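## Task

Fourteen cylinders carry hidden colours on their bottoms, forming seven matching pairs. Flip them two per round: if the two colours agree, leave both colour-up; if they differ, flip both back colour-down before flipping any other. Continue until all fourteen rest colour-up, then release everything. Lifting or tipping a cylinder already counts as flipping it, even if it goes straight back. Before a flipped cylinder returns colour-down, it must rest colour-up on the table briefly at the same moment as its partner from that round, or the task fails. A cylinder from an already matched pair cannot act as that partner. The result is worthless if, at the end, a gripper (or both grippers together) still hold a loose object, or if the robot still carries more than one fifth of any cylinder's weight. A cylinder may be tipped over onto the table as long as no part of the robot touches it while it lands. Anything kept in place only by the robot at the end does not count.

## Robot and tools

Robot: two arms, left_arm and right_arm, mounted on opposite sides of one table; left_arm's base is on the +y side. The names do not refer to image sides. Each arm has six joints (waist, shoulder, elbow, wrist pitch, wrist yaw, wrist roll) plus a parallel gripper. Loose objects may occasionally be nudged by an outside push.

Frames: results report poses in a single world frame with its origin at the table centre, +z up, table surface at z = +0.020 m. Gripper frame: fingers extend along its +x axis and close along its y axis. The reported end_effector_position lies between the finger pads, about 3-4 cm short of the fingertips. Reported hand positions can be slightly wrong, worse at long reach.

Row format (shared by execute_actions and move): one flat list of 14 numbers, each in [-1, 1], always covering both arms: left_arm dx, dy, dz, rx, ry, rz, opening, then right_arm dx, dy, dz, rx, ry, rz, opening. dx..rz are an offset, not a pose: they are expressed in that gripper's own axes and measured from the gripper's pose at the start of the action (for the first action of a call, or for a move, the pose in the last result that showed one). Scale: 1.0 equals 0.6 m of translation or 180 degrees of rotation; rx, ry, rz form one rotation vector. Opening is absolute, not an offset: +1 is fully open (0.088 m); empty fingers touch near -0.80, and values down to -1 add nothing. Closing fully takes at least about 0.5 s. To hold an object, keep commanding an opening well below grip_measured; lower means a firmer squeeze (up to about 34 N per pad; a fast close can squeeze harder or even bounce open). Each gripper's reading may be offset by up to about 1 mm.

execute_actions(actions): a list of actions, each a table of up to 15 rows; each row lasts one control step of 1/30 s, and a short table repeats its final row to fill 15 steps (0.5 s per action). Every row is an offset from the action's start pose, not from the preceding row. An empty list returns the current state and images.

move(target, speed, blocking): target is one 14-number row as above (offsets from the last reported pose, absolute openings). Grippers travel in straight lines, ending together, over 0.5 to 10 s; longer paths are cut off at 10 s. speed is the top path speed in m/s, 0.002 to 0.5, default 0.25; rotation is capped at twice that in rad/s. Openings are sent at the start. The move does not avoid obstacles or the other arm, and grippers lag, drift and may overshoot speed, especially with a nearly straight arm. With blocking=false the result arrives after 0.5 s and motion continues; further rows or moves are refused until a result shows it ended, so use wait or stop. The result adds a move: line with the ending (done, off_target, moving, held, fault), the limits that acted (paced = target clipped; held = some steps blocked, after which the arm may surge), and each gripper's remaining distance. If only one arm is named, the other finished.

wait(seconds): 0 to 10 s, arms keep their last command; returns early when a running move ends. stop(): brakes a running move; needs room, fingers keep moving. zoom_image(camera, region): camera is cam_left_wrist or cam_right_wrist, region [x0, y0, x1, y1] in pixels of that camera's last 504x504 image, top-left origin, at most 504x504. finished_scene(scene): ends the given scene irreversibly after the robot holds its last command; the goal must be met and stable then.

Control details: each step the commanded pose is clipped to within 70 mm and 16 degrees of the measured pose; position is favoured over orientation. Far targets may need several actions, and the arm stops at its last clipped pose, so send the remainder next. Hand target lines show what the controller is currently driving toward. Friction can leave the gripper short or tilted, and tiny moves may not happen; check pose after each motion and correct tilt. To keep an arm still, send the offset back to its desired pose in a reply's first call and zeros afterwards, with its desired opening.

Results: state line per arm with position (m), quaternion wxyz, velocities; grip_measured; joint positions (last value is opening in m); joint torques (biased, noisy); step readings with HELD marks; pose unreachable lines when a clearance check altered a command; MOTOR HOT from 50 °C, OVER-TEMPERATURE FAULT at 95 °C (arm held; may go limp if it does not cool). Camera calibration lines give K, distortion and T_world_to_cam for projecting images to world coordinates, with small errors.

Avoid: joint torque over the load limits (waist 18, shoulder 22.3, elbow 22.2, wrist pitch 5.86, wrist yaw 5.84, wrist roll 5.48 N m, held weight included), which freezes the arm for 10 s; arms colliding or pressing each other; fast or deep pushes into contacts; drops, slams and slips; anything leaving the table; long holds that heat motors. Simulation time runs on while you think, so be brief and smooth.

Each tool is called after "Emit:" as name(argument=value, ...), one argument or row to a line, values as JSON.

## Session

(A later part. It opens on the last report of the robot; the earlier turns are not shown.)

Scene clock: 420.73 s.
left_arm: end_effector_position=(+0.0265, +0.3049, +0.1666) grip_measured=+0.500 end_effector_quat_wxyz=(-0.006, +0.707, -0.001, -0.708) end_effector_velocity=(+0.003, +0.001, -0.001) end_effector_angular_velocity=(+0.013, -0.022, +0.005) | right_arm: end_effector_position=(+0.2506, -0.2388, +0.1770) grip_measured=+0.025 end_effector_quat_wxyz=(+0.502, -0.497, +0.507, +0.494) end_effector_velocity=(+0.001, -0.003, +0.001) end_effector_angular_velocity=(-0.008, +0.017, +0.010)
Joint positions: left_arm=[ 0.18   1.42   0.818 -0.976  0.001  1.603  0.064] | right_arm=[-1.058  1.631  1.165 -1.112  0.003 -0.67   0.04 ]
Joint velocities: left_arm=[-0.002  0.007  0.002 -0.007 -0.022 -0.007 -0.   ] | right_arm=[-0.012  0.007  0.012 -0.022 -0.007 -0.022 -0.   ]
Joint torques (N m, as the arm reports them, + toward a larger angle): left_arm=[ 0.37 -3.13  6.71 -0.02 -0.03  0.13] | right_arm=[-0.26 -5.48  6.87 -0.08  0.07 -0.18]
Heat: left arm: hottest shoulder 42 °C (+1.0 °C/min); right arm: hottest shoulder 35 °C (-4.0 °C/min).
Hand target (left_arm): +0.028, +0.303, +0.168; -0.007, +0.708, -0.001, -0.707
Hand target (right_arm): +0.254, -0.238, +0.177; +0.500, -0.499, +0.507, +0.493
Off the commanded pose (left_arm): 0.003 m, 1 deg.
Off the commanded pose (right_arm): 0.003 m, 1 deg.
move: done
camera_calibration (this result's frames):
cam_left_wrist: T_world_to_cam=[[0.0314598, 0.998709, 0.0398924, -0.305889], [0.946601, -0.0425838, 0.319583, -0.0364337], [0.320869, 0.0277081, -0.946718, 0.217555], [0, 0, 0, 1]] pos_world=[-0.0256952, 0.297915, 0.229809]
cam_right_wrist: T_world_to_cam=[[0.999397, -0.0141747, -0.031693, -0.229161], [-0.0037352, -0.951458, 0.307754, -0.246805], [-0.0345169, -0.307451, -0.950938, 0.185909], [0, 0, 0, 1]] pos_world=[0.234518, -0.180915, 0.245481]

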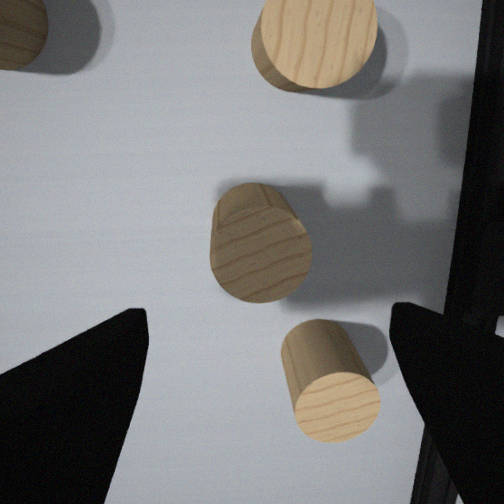

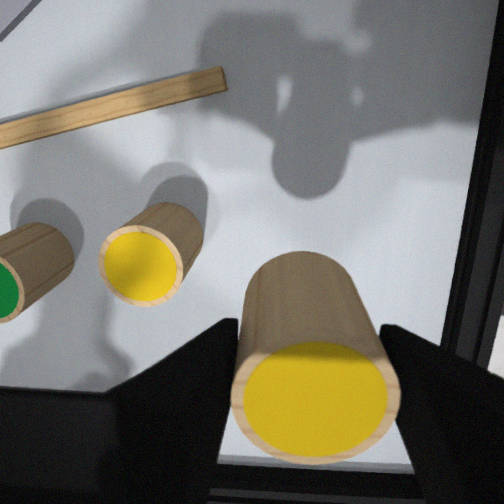

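Emit:
move(
  target=[0.148,-0.004,-0.002,0,0,0,0.5,0.16,-0.006,0,0,0,0,-0.3],
  speed=0.07,
)

Emit:
execute_actions(
  actions=[
    [[0,0,0,0,0,0,0.5,0.013,0,-0.004,0,0.004,0,-0.3]],
    [[0,0,0,0,0,0,0.5,0,0,0,0,0,0,0.35]],
  ],
)

Emit:
move(
  target=[0,0,0,0,0,0,0.5,-0.16,0,0,0,0,0,0.35],
  speed=0.2,
)

Emit:
execute_actions(
  actions=[
    [[0,0,0,0,0,0,-0.3,0,0,0,0,0,0,0.35]],
    [[0,0,0,0,0,0,-0.3,0,0,0,0,0,0,0.35]],
  ],
)

Emit:
move(
  target=[-0.2,0,0,0,0,0,-0.3,0,0,0,0,0,0,0.5],
  speed=0.25,
)

Emit:
move(
  target=[-0.112,0.482,0.024,0,0,0.508,-0.3,-0.12,0.407,0.195,0,-0.495,0,0.8],
  speed=0.35,
)

Scene clock: 427.20 s.
left_arm: end_effector_position=(+0.0276, +0.3065, +0.0803) grip_measured=+0.500 end_effector_quat_wxyz=(-0.003, +0.707, -0.003, -0.707) end_effector_velocity=(-0.001, +0.004, -0.002) end_effector_angular_velocity=(+0.017, -0.007, -0.000) | right_arm: end_effector_position=(+0.2549, -0.2370, +0.0883) grip_measured=+0.025 end_effector_quat_wxyz=(+0.508, -0.495, +0.503, +0.493) end_effector_velocity=(-0.004, -0.002, -0.001) end_effector_angular_velocity=(-0.005, +0.013, +0.010)
Joint positions: left_arm=[ 0.185  1.626  0.601 -0.546  0.001  1.608  0.063] | right_arm=[-1.065  1.773  0.943 -0.734  0.004 -0.674  0.04 ]
Joint velocities: left_arm=[-0.007  0.007 -0.002 -0.007 -0.007 -0.007 -0.   ] | right_arm=[ 0.002 -0.002 -0.007 -0.007 -0.007 -0.007 -0.   ]
Joint torques (N m, as the arm reports them, + toward a larger angle): left_arm=[-0.01 -3.43  3.86  0.44  0.05  0.12] | right_arm=[-0.24 -5.23  3.41  1.2  -0.09 -0.19]
Heat: left arm: hottest shoulder 41 °C (+0.0 °C/min); right arm: hottest shoulder 35 °C (-3.1 °C/min).
Hand target (left_arm): +0.028, +0.309, +0.078; -0.006, +0.707, -0.001, -0.708
Hand target (right_arm): +0.253, -0.240, +0.081; +0.502, -0.496, +0.507, +0.494
Off the commanded pose (left_arm): 0.003 m, 0 deg.
Off the commanded pose (right_arm): 0.008 m, 1 deg.
move: done
camera_calibration (this result's frames):
cam_left_wrist: T_world_to_cam=[[0.0306914, 0.999008, 0.032274, -0.303522], [0.946576, -0.0394206, 0.320064, -0.0108512], [0.321018, 0.0207266, -0.946846, 0.137643], [0, 0, 0, 1]] pos_world=[-0.0245991, 0.29994, 0.143596]
cam_right_wrist: T_world_to_cam=[[0.999607, -0.0173196, -0.0220257, -0.237899], [-0.00998489, -0.95466, 0.297532, -0.216037], [-0.0261802, -0.297195, -0.954458, 0.102869], [0, 0, 0, 1]] pos_world=[0.238342, -0.17979, 0.157222]

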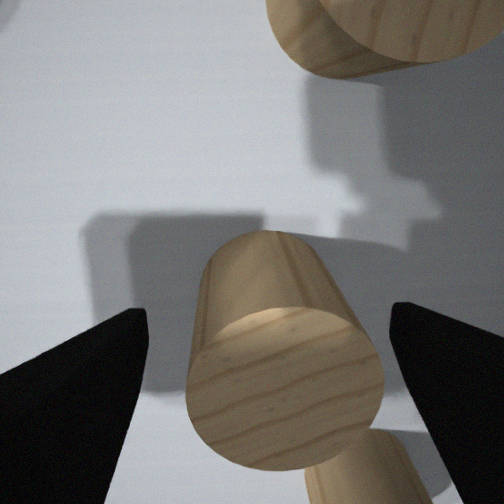

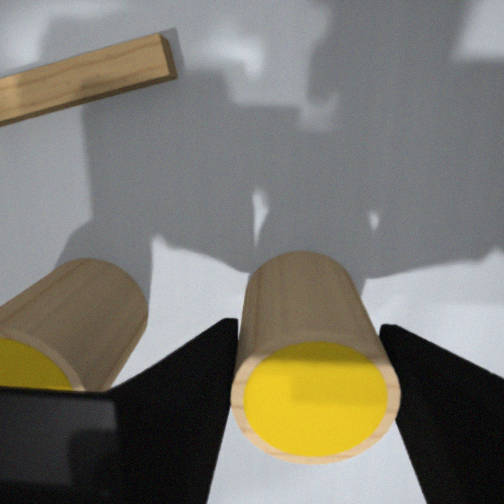

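Scene clock: 428.20 s.
left_arm: end_effector_position=(+0.0276, +0.3064, +0.0802) grip_measured=+0.500 end_effector_quat_wxyz=(-0.003, +0.707, -0.003, -0.707) end_effector_velocity=(+0.000, +0.005, -0.002) end_effector_angular_velocity=(+0.017, -0.007, +0.020) | right_arm: end_effector_position=(+0.2557, -0.2363, +0.0880) grip_measured=+0.344 end_effector_quat_wxyz=(+0.510, -0.496, +0.501, +0.493) end_effector_velocity=(-0.000, -0.002, +0.001) end_effector_angular_velocity=(+0.003, +0.007, -0.015)
Joint positions: left_arm=[ 0.185  1.626  0.601 -0.546  0.001  1.608  0.063] | right_arm=[-1.065  1.773  0.942 -0.727  0.005 -0.674  0.056]
Joint velocities: left_arm=[-0.002  0.002 -0.007 -0.007 -0.007 -0.022 -0.   ] | right_arm=[-0.007 -0.007 -0.002 -0.007 -0.007  0.007  0.002]
Joint torques (N m, as the arm reports them, + toward a larger angle): left_arm=[-0.08 -4.08  4.56  0.2   0.04  0.03] | right_arm=[ 0.02 -6.7   4.68 -0.04 -0.04 -0.02]
Heat: left arm: hottest shoulder 41 °C (+0.0 °C/min); right arm: hottest shoulder 35 °C (-3.0 °C/min).
Hand target (left_arm): +0.028, +0.306, +0.080; -0.003, +0.707, -0.003, -0.707
Hand target (right_arm): +0.255, -0.237, +0.088; +0.509, -0.496, +0.502, +0.493
Off the commanded pose (left_arm): 0.000 m, 0 deg.
Off the commanded pose (right_arm): 0.000 m, 0 deg.
Step readings (end_effector_position; steps 1 to 15: 1st action; 16 to 30: 2nd action):
0: left_arm (+0.0276, +0.3065, +0.0803) | right_arm (+0.2549, -0.2370, +0.0883)
1: left_arm (+0.0276, +0.3064, +0.0802) | right_arm (+0.2549, -0.2370, +0.0882)
2: left_arm (+0.0276, +0.3064, +0.0802) | right_arm (+0.2549, -0.2370, +0.0881)
4: left_arm (+0.0276, +0.3064, +0.0802) | right_arm (+0.2550, -0.2370, +0.0881)
8: left_arm (+0.0276, +0.3064, +0.0802) | right_arm (+0.2553, -0.2368, +0.0880)
15: left_arm (+0.0276, +0.3064, +0.0802) | right_arm (+0.2555, -0.2367, +0.0880)
16: left_arm (+0.0276, +0.3064, +0.0802) | right_arm (+0.2555, -0.2367, +0.0880)
17: left_arm (+0.0276, +0.3064, +0.0802) | right_arm (+0.2555, -0.2365, +0.0880)
19: left_arm (+0.0276, +0.3064, +0.0802) | right_arm (+0.2563, -0.2356, +0.0880)
23: left_arm (+0.0276, +0.3064, +0.0802) | right_arm (+0.2559, -0.2361, +0.0880)
30: end_effector_position above
camera_calibration (this result's frames):
cam_left_wrist: T_world_to_cam=[[0.0306914, 0.999008, 0.032274, -0.303487], [0.946576, -0.0394206, 0.320064, -0.0108297], [0.321018, 0.0207266, -0.946846, 0.137574], [0, 0, 0, 1]] pos_world=[-0.0245981, 0.299907, 0.143522]
cam_right_wrist: T_world_to_cam=[[0.999693, -0.0172635, -0.0177805, -0.239052], [-0.011269, -0.955654, 0.294275, -0.214951], [-0.0220722, -0.293984, -0.955555, 0.102673], [0, 0, 0, 1]] pos_world=[0.238822, -0.179362, 0.157114]

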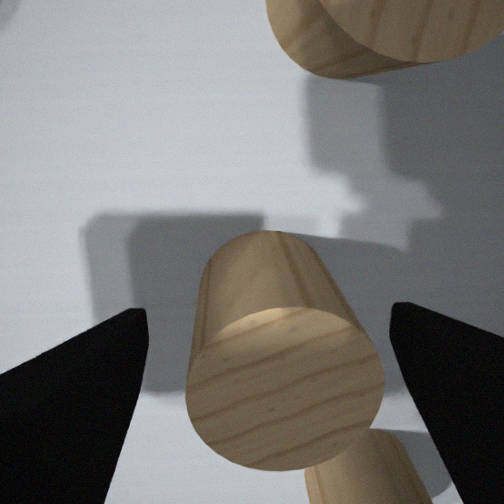

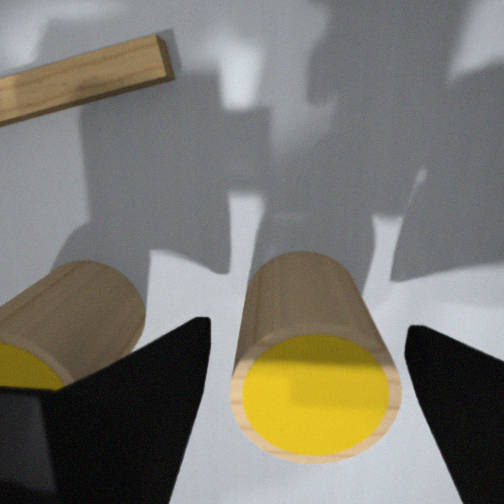

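Scene clock: 429.17 s.
left_arm: end_effector_position=(+0.0276, +0.3064, +0.0802) grip_measured=+0.500 end_effector_quat_wxyz=(-0.003, +0.707, -0.003, -0.707) end_effector_velocity=(+0.001, -0.001, +0.000) end_effector_angular_velocity=(-0.007, -0.008, +0.005) | right_arm: end_effector_position=(+0.2536, -0.2388, +0.1795) grip_measured=+0.350 end_effector_quat_wxyz=(+0.505, -0.496, +0.506, +0.493) end_effector_velocity=(-0.003, -0.001, +0.002) end_effector_angular_velocity=(-0.005, +0.013, +0.010)
Joint positions: left_arm=[ 0.185  1.626  0.601 -0.546  0.001  1.608  0.063] | right_arm=[-1.065  1.631  1.175 -1.116  0.005 -0.674  0.056]
Joint velocities: left_arm=[-0.002 -0.002 -0.002  0.007 -0.007 -0.007  0.   ] | right_arm=[ 0.002 -0.002  0.007 -0.022 -0.007 -0.007 -0.   ]
Joint torques (N m, as the arm reports them, + toward a larger angle): left_arm=[-0.11 -3.96  4.49  0.23  0.08  0.01] | right_arm=[ 0.16 -7.17  6.88 -0.11 -0.04  0.02]
Heat: left arm: hottest shoulder 41 °C (+0.0 °C/min); right arm: hottest shoulder 35 °C (-3.0 °C/min).
Hand target (left_arm): +0.028, +0.306, +0.080; -0.003, +0.707, -0.003, -0.707
Hand target (right_arm): +0.255, -0.237, +0.184; +0.510, -0.496, +0.501, +0.493
Off the commanded pose (left_arm): 0.000 m, 0 deg.
Off the commanded pose (right_arm): 0.005 m, 1 deg.
move: done
camera_calibration (this result's frames):
cam_left_wrist: T_world_to_cam=[[0.0306914, 0.999008, 0.032274, -0.303487], [0.946576, -0.0394206, 0.320064, -0.0108297], [0.321018, 0.0207266, -0.946846, 0.137574], [0, 0, 0, 1]] pos_world=[-0.0245981, 0.299907, 0.143522]
cam_right_wrist: T_world_to_cam=[[0.999505, -0.0174885, -0.0261673, -0.233878], [-0.00870539, -0.952591, 0.304131, -0.24597], [-0.0302455, -0.303752, -0.952271, 0.188451], [0, 0, 0, 1]] pos_world=[0.237321, -0.181156, 0.248143]

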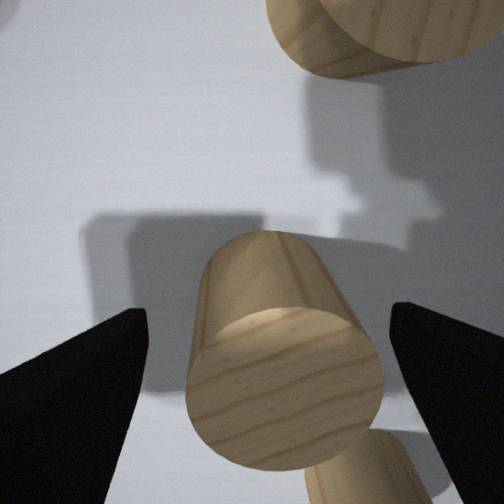

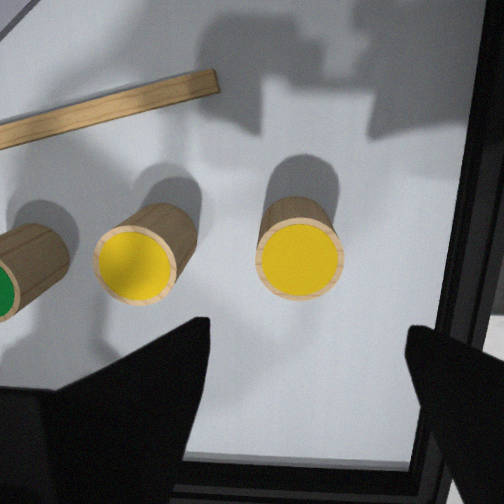

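Scene clock: 430.17 s.
left_arm: end_effector_position=(+0.0276, +0.3067, +0.0802) grip_measured=+0.036 end_effector_quat_wxyz=(-0.004, +0.707, -0.003, -0.708) end_effector_velocity=(+0.001, +0.002, +0.000) end_effector_angular_velocity=(+0.008, -0.007, +0.020) | right_arm: end_effector_position=(+0.2536, -0.2389, +0.1795) grip_measured=+0.350 end_effector_quat_wxyz=(+0.505, -0.496, +0.506, +0.493) end_effector_velocity=(-0.001, -0.002, +0.000) end_effector_angular_velocity=(-0.010, -0.001, +0.010)
Joint positions: left_arm=[ 0.185  1.626  0.601 -0.547  0.001  1.608  0.041] | right_arm=[-1.065  1.631  1.175 -1.116  0.005 -0.674  0.056]
Joint velocities: left_arm=[-0.002 -0.002 -0.002 -0.007 -0.007 -0.022  0.001] | right_arm=[ 0.002 -0.002 -0.002 -0.007  0.007 -0.007 -0.   ]
Joint torques (N m, as the arm reports them, + toward a larger angle): left_arm=[-0.11 -4.01  4.48  0.22  0.04  0.02] | right_arm=[ 0.02 -6.6   5.59  0.09 -0.05 -0.01]
Heat: left arm: hottest shoulder 40 °C (-1.0 °C/min); right arm: hottest shoulder 35 °C (-3.0 °C/min).
Hand target (left_arm): +0.028, +0.307, +0.080; -0.004, +0.707, -0.003, -0.708
Hand target (right_arm): +0.254, -0.239, +0.180; +0.505, -0.496, +0.506, +0.493
Off the commanded pose (left_arm): 0.000 m, 0 deg.
Off the commanded pose (right_arm): 0.000 m, 0 deg.
Step readings (end_effector_position; steps 1 to 15: 1st action; 16 to 30: 2nd action):
0: left_arm (+0.0276, +0.3064, +0.0802) | right_arm (+0.2536, -0.2388, +0.1795)
1: left_arm (+0.0276, +0.3064, +0.0802) | right_arm (+0.2536, -0.2389, +0.1795)
2: left_arm (+0.0276, +0.3064, +0.0802) | right_arm (+0.2536, -0.2389, +0.1795)
4: left_arm (+0.0276, +0.3066, +0.0802) | right_arm (+0.2536, -0.2389, +0.1795)
8: left_arm (+0.0276, +0.3067, +0.0802) | right_arm (+0.2536, -0.2389, +0.1795)
15: left_arm (+0.0276, +0.3067, +0.0802) | right_arm (+0.2536, -0.2389, +0.1795)
16: left_arm (+0.0276, +0.3067, +0.0802) | right_arm (+0.2536, -0.2389, +0.1795)
17: left_arm (+0.0276, +0.3067, +0.0802) | right_arm (+0.2536, -0.2389, +0.1795)
19: left_arm (+0.0276, +0.3067, +0.0802) | right_arm (+0.2536, -0.2389, +0.1795)
23: left_arm (+0.0276, +0.3067, +0.0802) | right_arm (+0.2536, -0.2389, +0.1795)
30: end_effector_position above
camera_calibration (this result's frames):
cam_left_wrist: T_world_to_cam=[[0.0306924, 0.99897, 0.0334159, -0.303816], [0.946586, -0.0397867, 0.319988, -0.0106952], [0.320988, 0.0218098, -0.946832, 0.137239], [0, 0, 0, 1]] pos_world=[-0.0246031, 0.300084, 0.143517]
cam_right_wrist: T_world_to_cam=[[0.999498, -0.0174962, -0.0264069, -0.233783], [-0.00863091, -0.952502, 0.304412, -0.246079], [-0.0304786, -0.304031, -0.952175, 0.188405], [0, 0, 0, 1]] pos_world=[0.237284, -0.1812, 0.248131]

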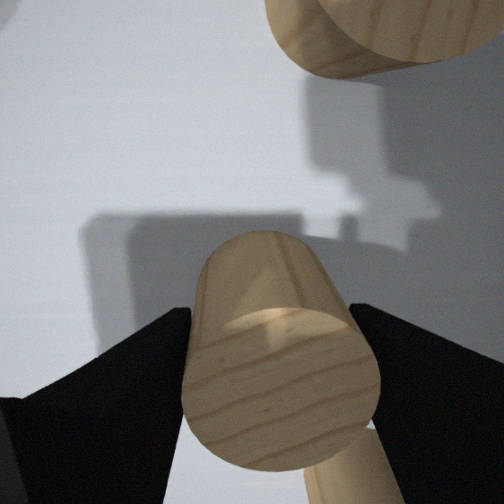

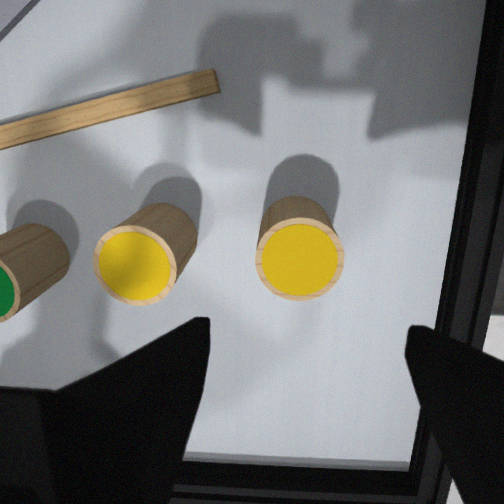

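Scene clock: 431.20 s.
left_arm: end_effector_position=(+0.0276, +0.3082, +0.1954) grip_measured=+0.035 end_effector_quat_wxyz=(-0.009, +0.706, +0.003, -0.708) end_effector_velocity=(-0.000, -0.002, +0.004) end_effector_angular_velocity=(-0.012, -0.008, -0.000) | right_arm: end_effector_position=(+0.2536, -0.2389, +0.1795) grip_measured=+0.500 end_effector_quat_wxyz=(+0.505, -0.496, +0.506, +0.493) end_effector_velocity=(-0.003, -0.000, +0.000) end_effector_angular_velocity=(+0.008, +0.022, +0.005)
Joint positions: left_arm=[ 0.185  1.379  0.904 -1.113  0.001  1.608  0.041] | right_arm=[-1.065  1.631  1.175 -1.116  0.005 -0.674  0.063]
Joint velocities: left_arm=[-0.007 -0.007  0.012 -0.007 -0.007 -0.007 -0.   ] | right_arm=[-0.002 -0.002 -0.002 -0.007 -0.022 -0.007  0.   ]
Joint torques (N m, as the arm reports them, + toward a larger angle): left_arm=[-0.27 -4.47  7.09 -0.04  0.07 -0.03] | right_arm=[ 0.1  -6.65  5.55  0.08 -0.04 -0.02]
Heat: left arm: hottest shoulder 40 °C (-1.0 °C/min); right arm: hottest shoulder 35 °C (-3.0 °C/min).
Hand target (left_arm): +0.027, +0.306, +0.200; -0.003, +0.707, -0.003, -0.708
Hand target (right_arm): +0.254, -0.239, +0.180; +0.505, -0.496, +0.506, +0.493
Off the commanded pose (left_arm): 0.005 m, 1 deg.
Off the commanded pose (right_arm): 0.000 m, 0 deg.
move: done
camera_calibration (this result's frames):
cam_left_wrist: T_world_to_cam=[[0.0307106, 0.998326, 0.0490158, -0.312014], [0.946727, -0.0447811, 0.318909, -0.0457122], [0.320571, 0.0366107, -0.946517, 0.241684], [0, 0, 0, 1]] pos_world=[-0.0246176, 0.300596, 0.258629]
cam_right_wrist: T_world_to_cam=[[0.999498, -0.0174962, -0.0264069, -0.233783], [-0.00863091, -0.952502, 0.304412, -0.246079], [-0.0304786, -0.304031, -0.952175, 0.188405], [0, 0, 0, 1]] pos_world=[0.237284, -0.1812, 0.248131]

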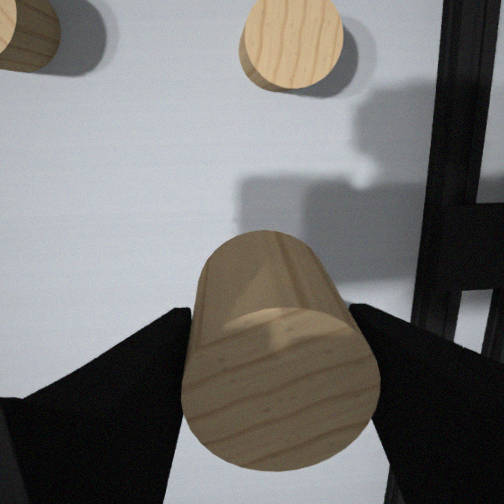

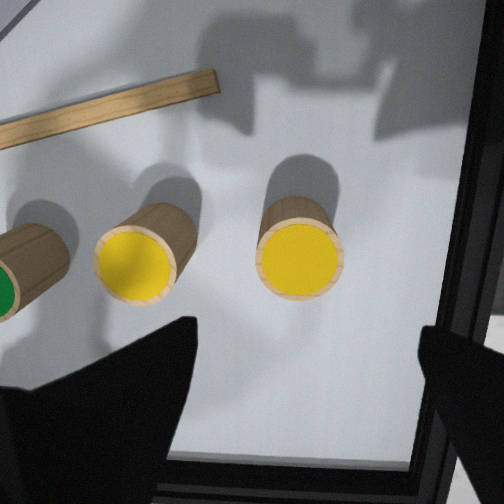

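Scene clock: 434.10 s.
left_arm: end_effector_position=(+0.0102, +0.0217, +0.2557) grip_measured=+0.034 end_effector_quat_wxyz=(+0.494, +0.496, -0.505, -0.505) end_effector_velocity=(-0.000, +0.000, -0.004) end_effector_angular_velocity=(+0.012, +0.007, +0.005) | right_arm: end_effector_position=(+0.0114, -0.1167, +0.2592) grip_measured=+0.800 end_effector_quat_wxyz=(+0.712, +0.009, +0.009, +0.702) end_effector_velocity=(-0.000, +0.000, -0.005) end_effector_angular_velocity=(-0.007, -0.024, +0.005)
Joint positions: left_arm=[ 0.132  1.98   0.829  1.149 -0.004  1.573  0.041] | right_arm=[-0.044  1.339  0.271  1.067  0.339  0.026  0.078]
Joint velocities: left_arm=[-0.002  0.002 -0.002 -0.007 -0.007 -0.007 -0.   ] | right_arm=[-0.002  0.022 -0.007  0.022 -0.007 -0.022 -0.   ]
Joint torques (N m, as the arm reports them, + toward a larger angle): left_arm=[-0.26 -6.53  6.56  2.1  -0.21 -0.05] | right_arm=[ 0.3  -3.19  3.74  1.91  0.12 -0.2 ]
Heat: left arm: hottest shoulder 40 °C (-2.0 °C/min); right arm: hottest shoulder 35 °C (-2.0 °C/min).
Hand target (left_arm): +0.010, +0.019, +0.258; +0.497, +0.494, -0.507, -0.502
Hand target (right_arm): +0.012, -0.119, +0.252; +0.712, -0.002, +0.011, +0.702
Off the commanded pose (left_arm): 0.004 m, 1 deg.
Off the commanded pose (right_arm): 0.009 m, 2 deg.
move: off_target (right_arm)
camera_calibration (this result's frames):
cam_left_wrist: T_world_to_cam=[[0.024837, 0.0336205, -0.999126, 0.260615], [0.952872, 0.301481, 0.033832, 0.00401507], [0.302355, -0.952879, -0.0245482, 0.100708], [0, 0, 0, 1]] pos_world=[-0.0407482, 0.0859898, 0.262724]
cam_right_wrist: T_world_to_cam=[[0.999685, 0.0146104, -0.0204098, 0.0147067], [-0.0150713, -0.300836, -0.953557, 0.246156], [-0.0200718, 0.953564, -0.300521, 0.271809], [0, 0, 0, 1]] pos_world=[-0.00553652, -0.18535, 0.316708]

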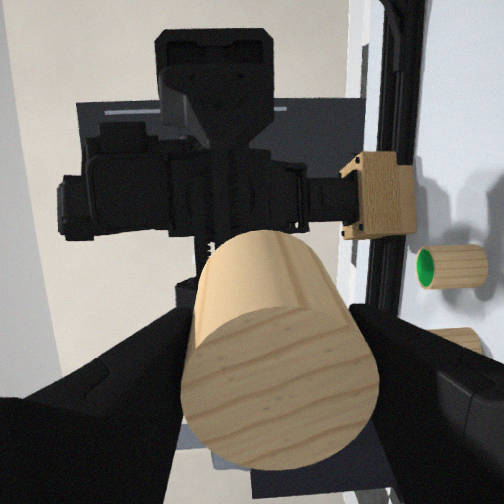

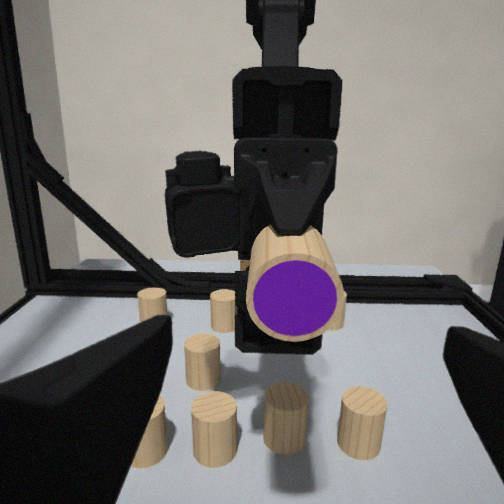

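Emit:
execute_actions(
  actions=[],
)

Scene clock: 442.40 s.
left_arm: end_effector_position=(+0.0102, +0.0215, +0.2555) grip_measured=+0.033 end_effector_quat_wxyz=(+0.494, +0.496, -0.505, -0.505) end_effector_velocity=(-0.007, +0.001, +0.001) end_effector_angular_velocity=(+0.003, +0.007, -0.029) | right_arm: end_effector_position=(+0.0113, -0.1168, +0.2592) grip_measured=+0.800 end_effector_quat_wxyz=(+0.712, +0.009, +0.009, +0.702) end_effector_velocity=(+0.001, +0.000, -0.003) end_effector_angular_velocity=(-0.012, -0.011, -0.000)
Joint positions: left_arm=[ 0.132  1.981  0.83   1.149 -0.004  1.573  0.041] | right_arm=[-0.044  1.34   0.27   1.071  0.339  0.025  0.078]
Joint velocities: left_arm=[-0.007 -0.007 -0.002 -0.007  0.022 -0.007 -0.   ] | right_arm=[-0.007  0.002 -0.002 -0.007 -0.007 -0.007 -0.   ]
Joint torques (N m, as the arm reports them, + toward a larger angle): left_arm=[-0.24 -6.48  6.69  2.11 -0.21 -0.04] | right_arm=[ 0.26 -3.27  3.83  1.95  0.13 -0.17]
Heat: left arm: hottest shoulder 40 °C (-3.0 °C/min); right arm: hottest shoulder 34 °C (-2.0 °C/min).
Hand target (left_arm): +0.010, +0.019, +0.258; +0.497, +0.494, -0.507, -0.502
Hand target (right_arm): +0.011, -0.119, +0.252; +0.712, -0.002, +0.011, +0.702
Off the commanded pose (left_arm): 0.004 m, 1 deg.
Off the commanded pose (right_arm): 0.009 m, 2 deg.
camera_calibration (this result's frames):
cam_left_wrist: T_world_to_cam=[[0.024837, 0.0336205, -0.999126, 0.260345], [0.952872, 0.301481, 0.033832, 0.00409511], [0.302355, -0.952879, -0.0245482, 0.100495], [0, 0, 0, 1]] pos_world=[-0.0407535, 0.0857724, 0.262445]
cam_right_wrist: T_world_to_cam=[[0.999685, 0.0146325, -0.0203771, 0.0147613], [-0.0150552, -0.299807, -0.953881, 0.246287], [-0.0200668, 0.953888, -0.299492, 0.271615], [0, 0, 0, 1]] pos_world=[-0.00559831, -0.185467, 0.316576]

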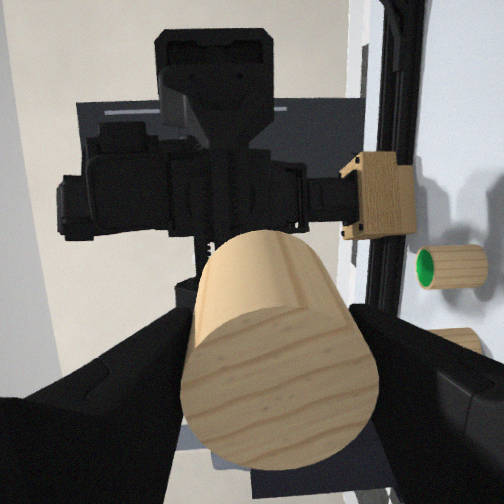

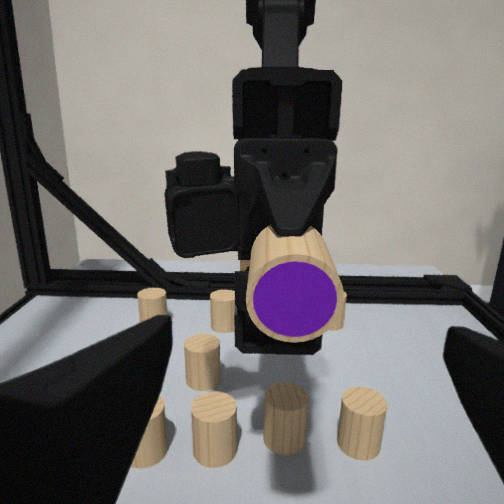

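Emit:
move(
  target=[0,0,0,0,0,0,-0.3,0.125,0,-0.007,-0.006,0,0,0.8],
  speed=0.12,
)

Scene clock: 444.87 s.
left_arm: end_effector_position=(+0.0102, +0.0215, +0.2555) grip_measured=+0.032 end_effector_quat_wxyz=(+0.494, +0.496, -0.505, -0.505) end_effector_velocity=(-0.003, +0.001, -0.001) end_effector_angular_velocity=(+0.007, +0.007, +0.000) | right_arm: end_effector_position=(+0.0122, -0.0451, +0.2550) grip_measured=+0.800 end_effector_quat_wxyz=(+0.712, +0.004, +0.005, +0.702) end_effector_velocity=(-0.003, +0.001, +0.002) end_effector_angular_velocity=(+0.002, -0.007, +0.020)
Joint positions: left_arm=[ 0.132  1.981  0.83   1.149 -0.004  1.573  0.041] | right_arm=[-0.133  1.647  0.516  1.131  0.25   0.012  0.078]
Joint velocities: left_arm=[-0.007 -0.002 -0.002 -0.007 -0.007 -0.007 -0.   ] | right_arm=[-0.002 -0.002  0.007 -0.007 -0.022 -0.007 -0.   ]
Joint torques (N m, as the arm reports them, + toward a larger angle): left_arm=[-0.02 -7.15  5.48  1.74  0.   -0.03] | right_arm=[-0.22 -5.27  6.35  1.96 -0.13 -0.17]
Heat: left arm: hottest shoulder 40 °C (-3.0 °C/min); right arm: hottest shoulder 34 °C (-2.0 °C/min).
Hand target (left_arm): +0.010, +0.022, +0.256; +0.494, +0.496, -0.505, -0.505
Hand target (right_arm): +0.012, -0.042, +0.255; +0.712, +0.002, +0.002, +0.702
Off the commanded pose (left_arm): 0.000 m, 0 deg.
Off the commanded pose (right_arm): 0.003 m, 0 deg.
move: done
camera_calibration (this result's frames):
cam_left_wrist: T_world_to_cam=[[0.024837, 0.0336205, -0.999126, 0.260345], [0.952872, 0.301481, 0.033832, 0.00409511], [0.302355, -0.952879, -0.0245482, 0.100495], [0, 0, 0, 1]] pos_world=[-0.0407535, 0.0857724, 0.262445]
cam_right_wrist: T_world_to_cam=[[0.999873, 0.0142356, -0.00712913, 0.00934298], [-0.00251327, -0.301037, -0.953609, 0.263581], [-0.0157214, 0.953506, -0.300963, 0.202284], [0, 0, 0, 1]] pos_world=[-0.00549915, -0.113665, 0.3123]

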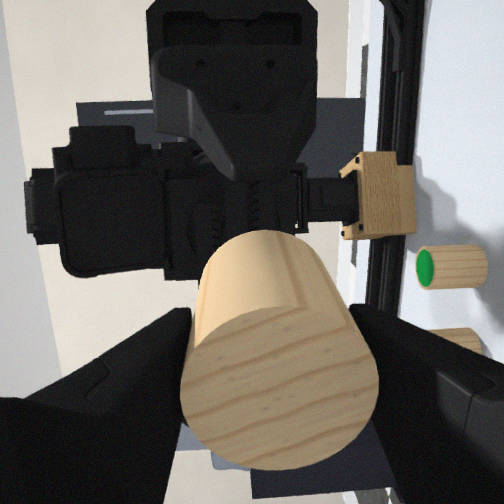

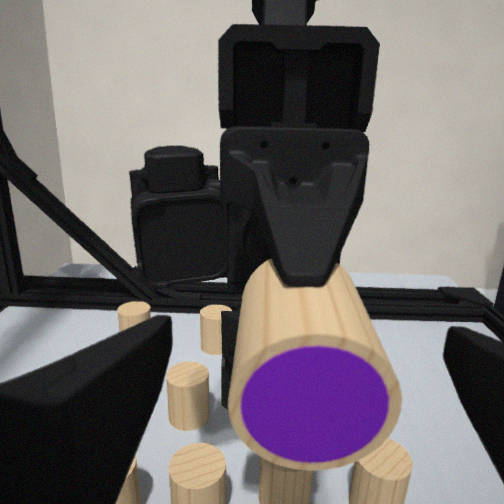

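Emit:
execute_actions(
  actions=[
    [[0,0,0,0,0,0,-0.3,0,0,0,0,0,0,-0.3]],
    [[0,0,0,0,0,0,-0.3,0,0,0,0,0,0,-0.3]],
    [[0,0,0,0,0,0,0.5,0,0,0,0,0,0,-0.3]],
  ],
)

Emit:
move(
  target=[-0.1,0,0,0,0,0,0.5,-0.1,0,0,0,0,0,-0.3],
  speed=0.2,
)

Emit:
move(
  target=[-0.057,-0.148,-0.025,0,0,-0.5,0.5,-0.033,-0.417,-0.135,0,0.508,0,-0.3],
  speed=0.35,
)

Scene clock: 449.63 s.
left_arm: end_effector_position=(+0.0103, +0.0215, +0.2551) grip_measured=+0.493 end_effector_quat_wxyz=(+0.494, +0.496, -0.505, -0.505) end_effector_velocity=(-0.000, +0.000, -0.004) end_effector_angular_velocity=(+0.012, +0.007, +0.005) | right_arm: end_effector_position=(+0.0120, -0.0448, +0.2552) grip_measured=+0.024 end_effector_quat_wxyz=(+0.712, +0.004, +0.004, +0.702) end_effector_velocity=(+0.002, -0.000, -0.005) end_effector_angular_velocity=(-0.021, -0.012, -0.010)
Joint positions: left_arm=[ 0.132  1.982  0.83   1.149 -0.005  1.573  0.063] | right_arm=[-0.133  1.648  0.517  1.131  0.25   0.012  0.04 ]
Joint velocities: left_arm=[-0.002  0.002 -0.002 -0.007 -0.007 -0.007  0.003] | right_arm=[-0.002 -0.002 -0.002 -0.022  0.007 -0.007 -0.   ]
Joint torques (N m, as the arm reports them, + toward a larger angle): left_arm=[-0.08 -7.23  5.39  1.74 -0.01 -0.02] | right_arm=[ 0.11 -6.33  5.1   1.83  0.01  0.  ]
Heat: left arm: hottest shoulder 41 °C (-3.0 °C/min); right arm: hottest shoulder 34 °C (-2.0 °C/min).
Hand target (left_arm): +0.010, +0.022, +0.255; +0.494, +0.496, -0.505, -0.505
Hand target (right_arm): +0.012, -0.045, +0.255; +0.712, +0.004, +0.004, +0.702
Off the commanded pose (left_arm): 0.000 m, 0 deg.
Off the commanded pose (right_arm): 0.000 m, 0 deg.
Step readings (end_effector_position; steps 1 to 15: 1st action; 16 to 30: 2nd action; 31 to 45: 3rd action):
0: left_arm (+0.0102, +0.0216, +0.2551) | right_arm (+0.0123, -0.0448, +0.2552)
1: left_arm (+0.0102, +0.0216, +0.2551) | right_arm (+0.0123, -0.0448, +0.2552)
2: left_arm (+0.0102, +0.0216, +0.2551) | right_arm (+0.0123, -0.0448, +0.2552)
4: left_arm (+0.0102, +0.0216, +0.2551) | right_arm (+0.0123, -0.0448, +0.2552)
8: left_arm (+0.0104, +0.0215, +0.2551) | right_arm (+0.0120, -0.0448, +0.2552)
15: left_arm (+0.0104, +0.0215, +0.2551) | right_arm (+0.0120, -0.0448, +0.2552)
16: left_arm (+0.0103, +0.0215, +0.2551) | right_arm (+0.0120, -0.0448, +0.2552)
17: left_arm (+0.0103, +0.0215, +0.2551) | right_arm (+0.0120, -0.0448, +0.2552)
19: left_arm (+0.0103, +0.0215, +0.2551) | right_arm (+0.0120, -0.0448, +0.2552)
23: left_arm (+0.0103, +0.0215, +0.2551) | right_arm (+0.0120, -0.0448, +0.2552)
30: left_arm (+0.0103, +0.0215, +0.2551) | right_arm (+0.0120, -0.0448, +0.2552)
31: left_arm (+0.0103, +0.0215, +0.2551) | right_arm (+0.0120, -0.0448, +0.2552)
32: left_arm (+0.0103, +0.0215, +0.2551) | right_arm (+0.0120, -0.0448, +0.2552)
34: left_arm (+0.0103, +0.0215, +0.2551) | right_arm (+0.0120, -0.0448, +0.2552)
38: left_arm (+0.0103, +0.0215, +0.2551) | right_arm (+0.0120, -0.0448, +0.2552)
45: end_effector_position above
camera_calibration (this result's frames):
cam_left_wrist: T_world_to_cam=[[0.0248314, 0.0344014, -0.9991, 0.259992], [0.952641, 0.302182, 0.0340815, 0.00390151], [0.303082, -0.952629, -0.0252686, 0.100678], [0, 0, 0, 1]] pos_world=[-0.0406864, 0.085786, 0.262169]
cam_right_wrist: T_world_to_cam=[[0.999861, 0.0150011, -0.00721315, 0.009575], [-0.00236904, -0.300685, -0.953721, 0.263825], [-0.0164758, 0.953605, -0.300608, 0.201985], [0, 0, 0, 1]] pos_world=[-0.0056208, -0.11343, 0.312402]

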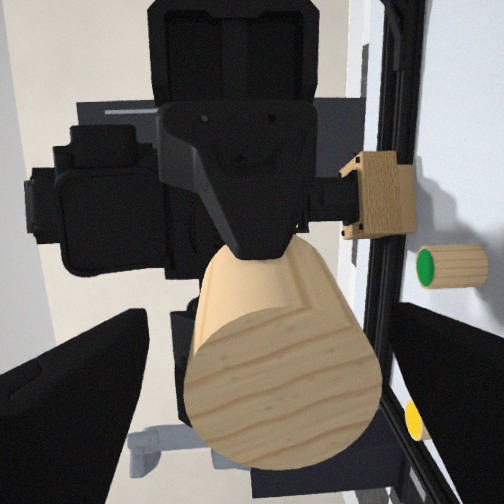

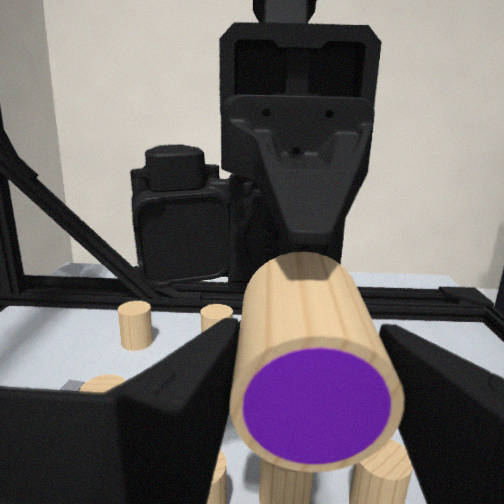

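Scene clock: 450.53 s.
left_arm: end_effector_position=(+0.0118, +0.0795, +0.2520) grip_measured=+0.500 end_effector_quat_wxyz=(+0.491, +0.499, -0.503, -0.507) end_effector_velocity=(+0.000, +0.003, -0.003) end_effector_angular_velocity=(+0.012, +0.007, +0.005) | right_arm: end_effector_position=(+0.0109, -0.1016, +0.2567) grip_measured=+0.024 end_effector_quat_wxyz=(+0.712, +0.006, +0.004, +0.702) end_effector_velocity=(+0.003, -0.003, +0.003) end_effector_angular_velocity=(+0.012, -0.004, -0.010)
Joint positions: left_arm=[ 0.132  1.831  0.58   1.239 -0.005  1.573  0.063] | right_arm=[-0.066  1.429  0.314  1.118  0.316  0.012  0.04 ]
Joint velocities: left_arm=[-0.002 -0.007 -0.012 -0.007 -0.007 -0.007 -0.   ] | right_arm=[-0.002 -0.017 -0.012  0.007  0.007 -0.007 -0.   ]
Joint torques (N m, as the arm reports them, + toward a larger angle): left_arm=[-0.35 -6.98  4.49  2.03 -0.07 -0.03] | right_arm=[ 0.28 -5.53  3.87  1.76  0.09  0.01]
Heat: left arm: hottest shoulder 41 °C (-3.0 °C/min); right arm: hottest shoulder 35 °C (-1.0 °C/min).
Hand target (left_arm): +0.011, +0.081, +0.256; +0.494, +0.496, -0.505, -0.505
Hand target (right_arm): +0.011, -0.105, +0.255; +0.712, +0.004, +0.005, +0.702
Off the commanded pose (left_arm): 0.004 m, 1 deg.
Off the commanded pose (right_arm): 0.004 m, 0 deg.
move: done
camera_calibration (this result's frames):
cam_left_wrist: T_world_to_cam=[[0.0250429, 0.0435537, -0.998737, 0.253964], [0.952518, 0.302219, 0.0370634, -0.0156593], [0.303452, -0.952243, -0.0339172, 0.157499], [0, 0, 0, 1]] pos_world=[-0.0392375, 0.143648, 0.259566]
cam_right_wrist: T_world_to_cam=[[0.999841, 0.0157922, -0.0082689, 0.0118971], [-0.00320219, -0.297206, -0.954808, 0.248866], [-0.0175361, 0.954683, -0.297108, 0.255868], [0, 0, 0, 1]] pos_world=[-0.00661134, -0.170496, 0.313738]

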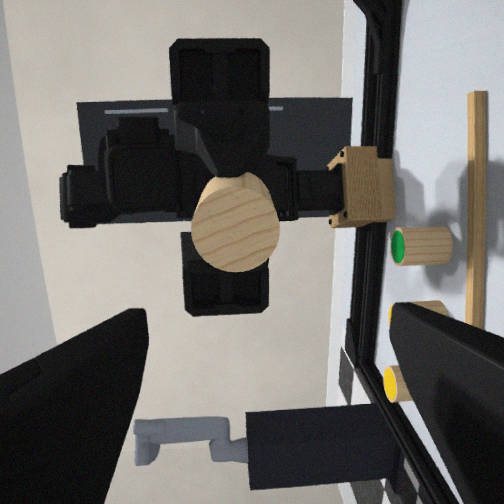

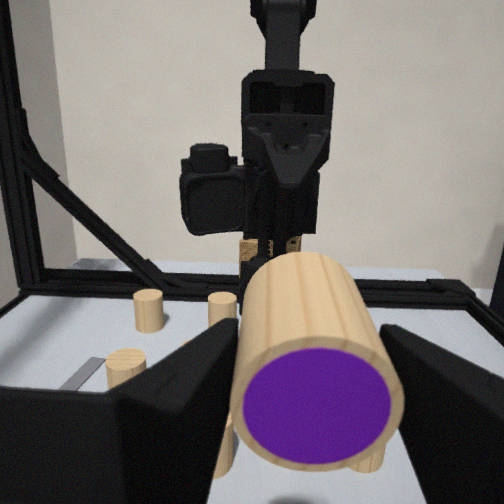

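Scene clock: 453.40 s.
left_arm: end_effector_position=(+0.0258, +0.1153, +0.1640) grip_measured=+0.500 end_effector_quat_wxyz=(-0.007, +0.705, -0.001, -0.709) end_effector_velocity=(+0.000, +0.004, -0.002) end_effector_angular_velocity=(+0.027, -0.007, +0.019) | right_arm: end_effector_position=(+0.2582, -0.1252, +0.1772) grip_measured=+0.024 end_effector_quat_wxyz=(+0.503, -0.498, +0.510, +0.490) end_effector_velocity=(-0.000, +0.000, -0.003) end_effector_angular_velocity=(-0.007, +0.013, +0.019)
Joint positions: left_arm=[ 0.169  2.129  1.67  -1.12   0.006  1.594  0.063] | right_arm=[-0.879  2.004  1.635 -1.214  0.008 -0.485  0.04 ]
Joint velocities: left_arm=[-0.002  0.007  0.002 -0.022 -0.007 -0.022 -0.   ] | right_arm=[-0.002  0.012  0.007 -0.007 -0.007 -0.022 -0.   ]
Joint torques (N m, as the arm reports them, + toward a larger angle): left_arm=[ 0.21 -7.47  6.96 -0.04 -0.08  0.15] | right_arm=[-0.11 -7.71  7.11 -0.16  0.09 -0.2 ]
Heat: left arm: hottest shoulder 41 °C (-3.0 °C/min); right arm: hottest shoulder 35 °C (-1.0 °C/min).
Hand target (left_arm): +0.028, +0.114, +0.163; -0.008, +0.707, -0.000, -0.708
Hand target (right_arm): +0.260, -0.124, +0.175; +0.500, -0.501, +0.510, +0.489
Off the commanded pose (left_arm): 0.002 m, 1 deg.
Off the commanded pose (right_arm): 0.005 m, 1 deg.
move: done
camera_calibration (this result's frames):
cam_left_wrist: T_world_to_cam=[[0.0331286, 0.998647, 0.0400799, -0.116458], [0.947969, -0.0441015, 0.315294, -0.0422213], [0.316635, 0.0275492, -0.948147, 0.221004], [0, 0, 0, 1]] pos_world=[-0.0260949, 0.10835, 0.227524]
cam_right_wrist: T_world_to_cam=[[0.999396, -0.0208079, -0.0278376, -0.236668], [-0.0109965, -0.949137, 0.314672, -0.137799], [-0.0329694, -0.314175, -0.948792, 0.219666], [0, 0, 0, 1]] pos_world=[0.242252, -0.0667012, 0.245191]

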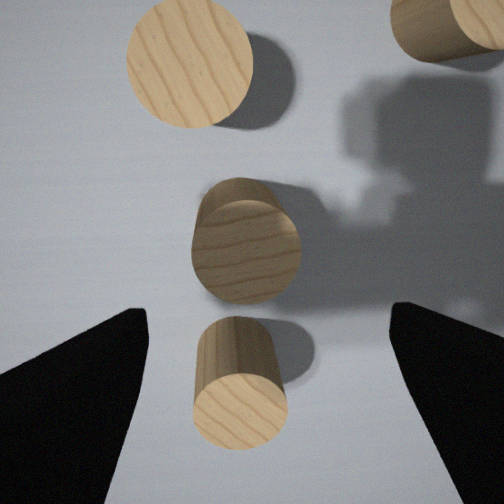

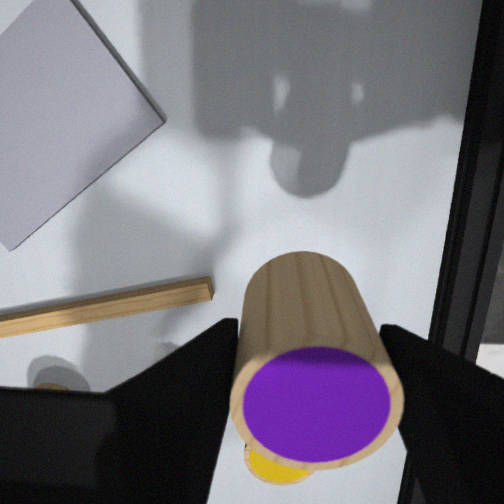

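So known positions need no offset.

Emit:
move(
  target=[0.142,0.005,0.001,0,0,0,0.5,0.155,0,0,0,0,0,-0.3],
  speed=0.07,
)

Scene clock: 456.40 s.
left_arm: end_effector_position=(+0.0259, +0.1114, +0.0833) grip_measured=+0.500 end_effector_quat_wxyz=(-0.003, +0.705, -0.005, -0.709) end_effector_velocity=(-0.004, +0.007, -0.001) end_effector_angular_velocity=(+0.027, +0.008, -0.000) | right_arm: end_effector_position=(+0.2597, -0.1227, +0.0918) grip_measured=+0.024 end_effector_quat_wxyz=(+0.510, -0.496, +0.502, +0.492) end_effector_velocity=(-0.001, -0.002, +0.000) end_effector_angular_velocity=(-0.003, +0.010, -0.010)
Joint positions: left_arm=[ 0.169  2.244  1.518 -0.842  0.006  1.594  0.063] | right_arm=[-0.879  2.09   1.409 -0.881  0.009 -0.486  0.04 ]
Joint velocities: left_arm=[-0.007 -0.002 -0.007 -0.022  0.007 -0.007 -0.   ] | right_arm=[-0.002 -0.002 -0.002 -0.007 -0.007  0.007 -0.   ]
Joint torques (N m, as the arm reports them, + toward a larger angle): left_arm=[-0.36 -7.83  4.87  0.4   0.07 -0.02] | right_arm=[-0.11 -8.33  3.8   0.26 -0.04 -0.05]
Heat: left arm: hottest shoulder 41 °C (-3.0 °C/min); right arm: hottest shoulder 35 °C (-1.0 °C/min).
Hand target (left_arm): +0.025, +0.113, +0.079; -0.007, +0.705, -0.001, -0.709
Hand target (right_arm): +0.258, -0.127, +0.084; +0.503, -0.498, +0.510, +0.490
Off the commanded pose (left_arm): 0.005 m, 1 deg.
Off the commanded pose (right_arm): 0.009 m, 1 deg.
move: off_target (right_arm)
camera_calibration (this result's frames):
cam_left_wrist: T_world_to_cam=[[0.0331243, 0.998996, 0.0301779, -0.108618], [0.947931, -0.0409718, 0.31583, -0.017372], [0.31675, 0.0181448, -0.948336, 0.145608], [0, 0, 0, 1]] pos_world=[-0.026056, 0.105155, 0.14685]
cam_right_wrist: T_world_to_cam=[[0.999654, -0.0199968, -0.0170818, -0.241381], [-0.0140394, -0.95498, 0.296337, -0.106853], [-0.0222386, -0.295995, -0.954931, 0.139502], [0, 0, 0, 1]] pos_world=[0.242899, -0.0655774, 0.160756]

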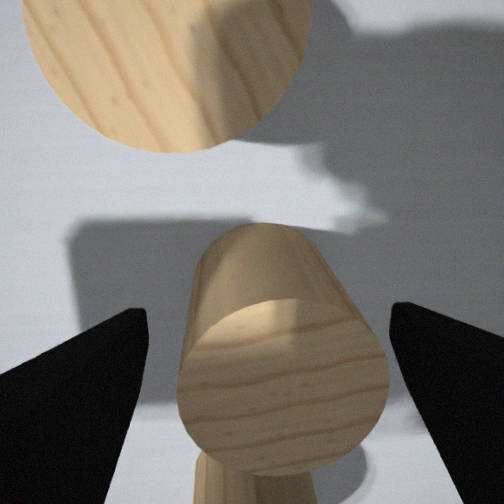

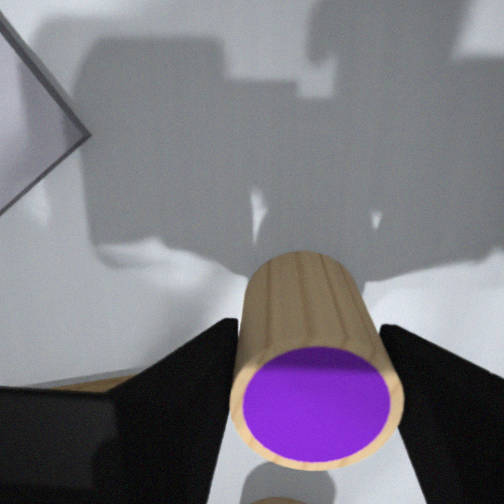

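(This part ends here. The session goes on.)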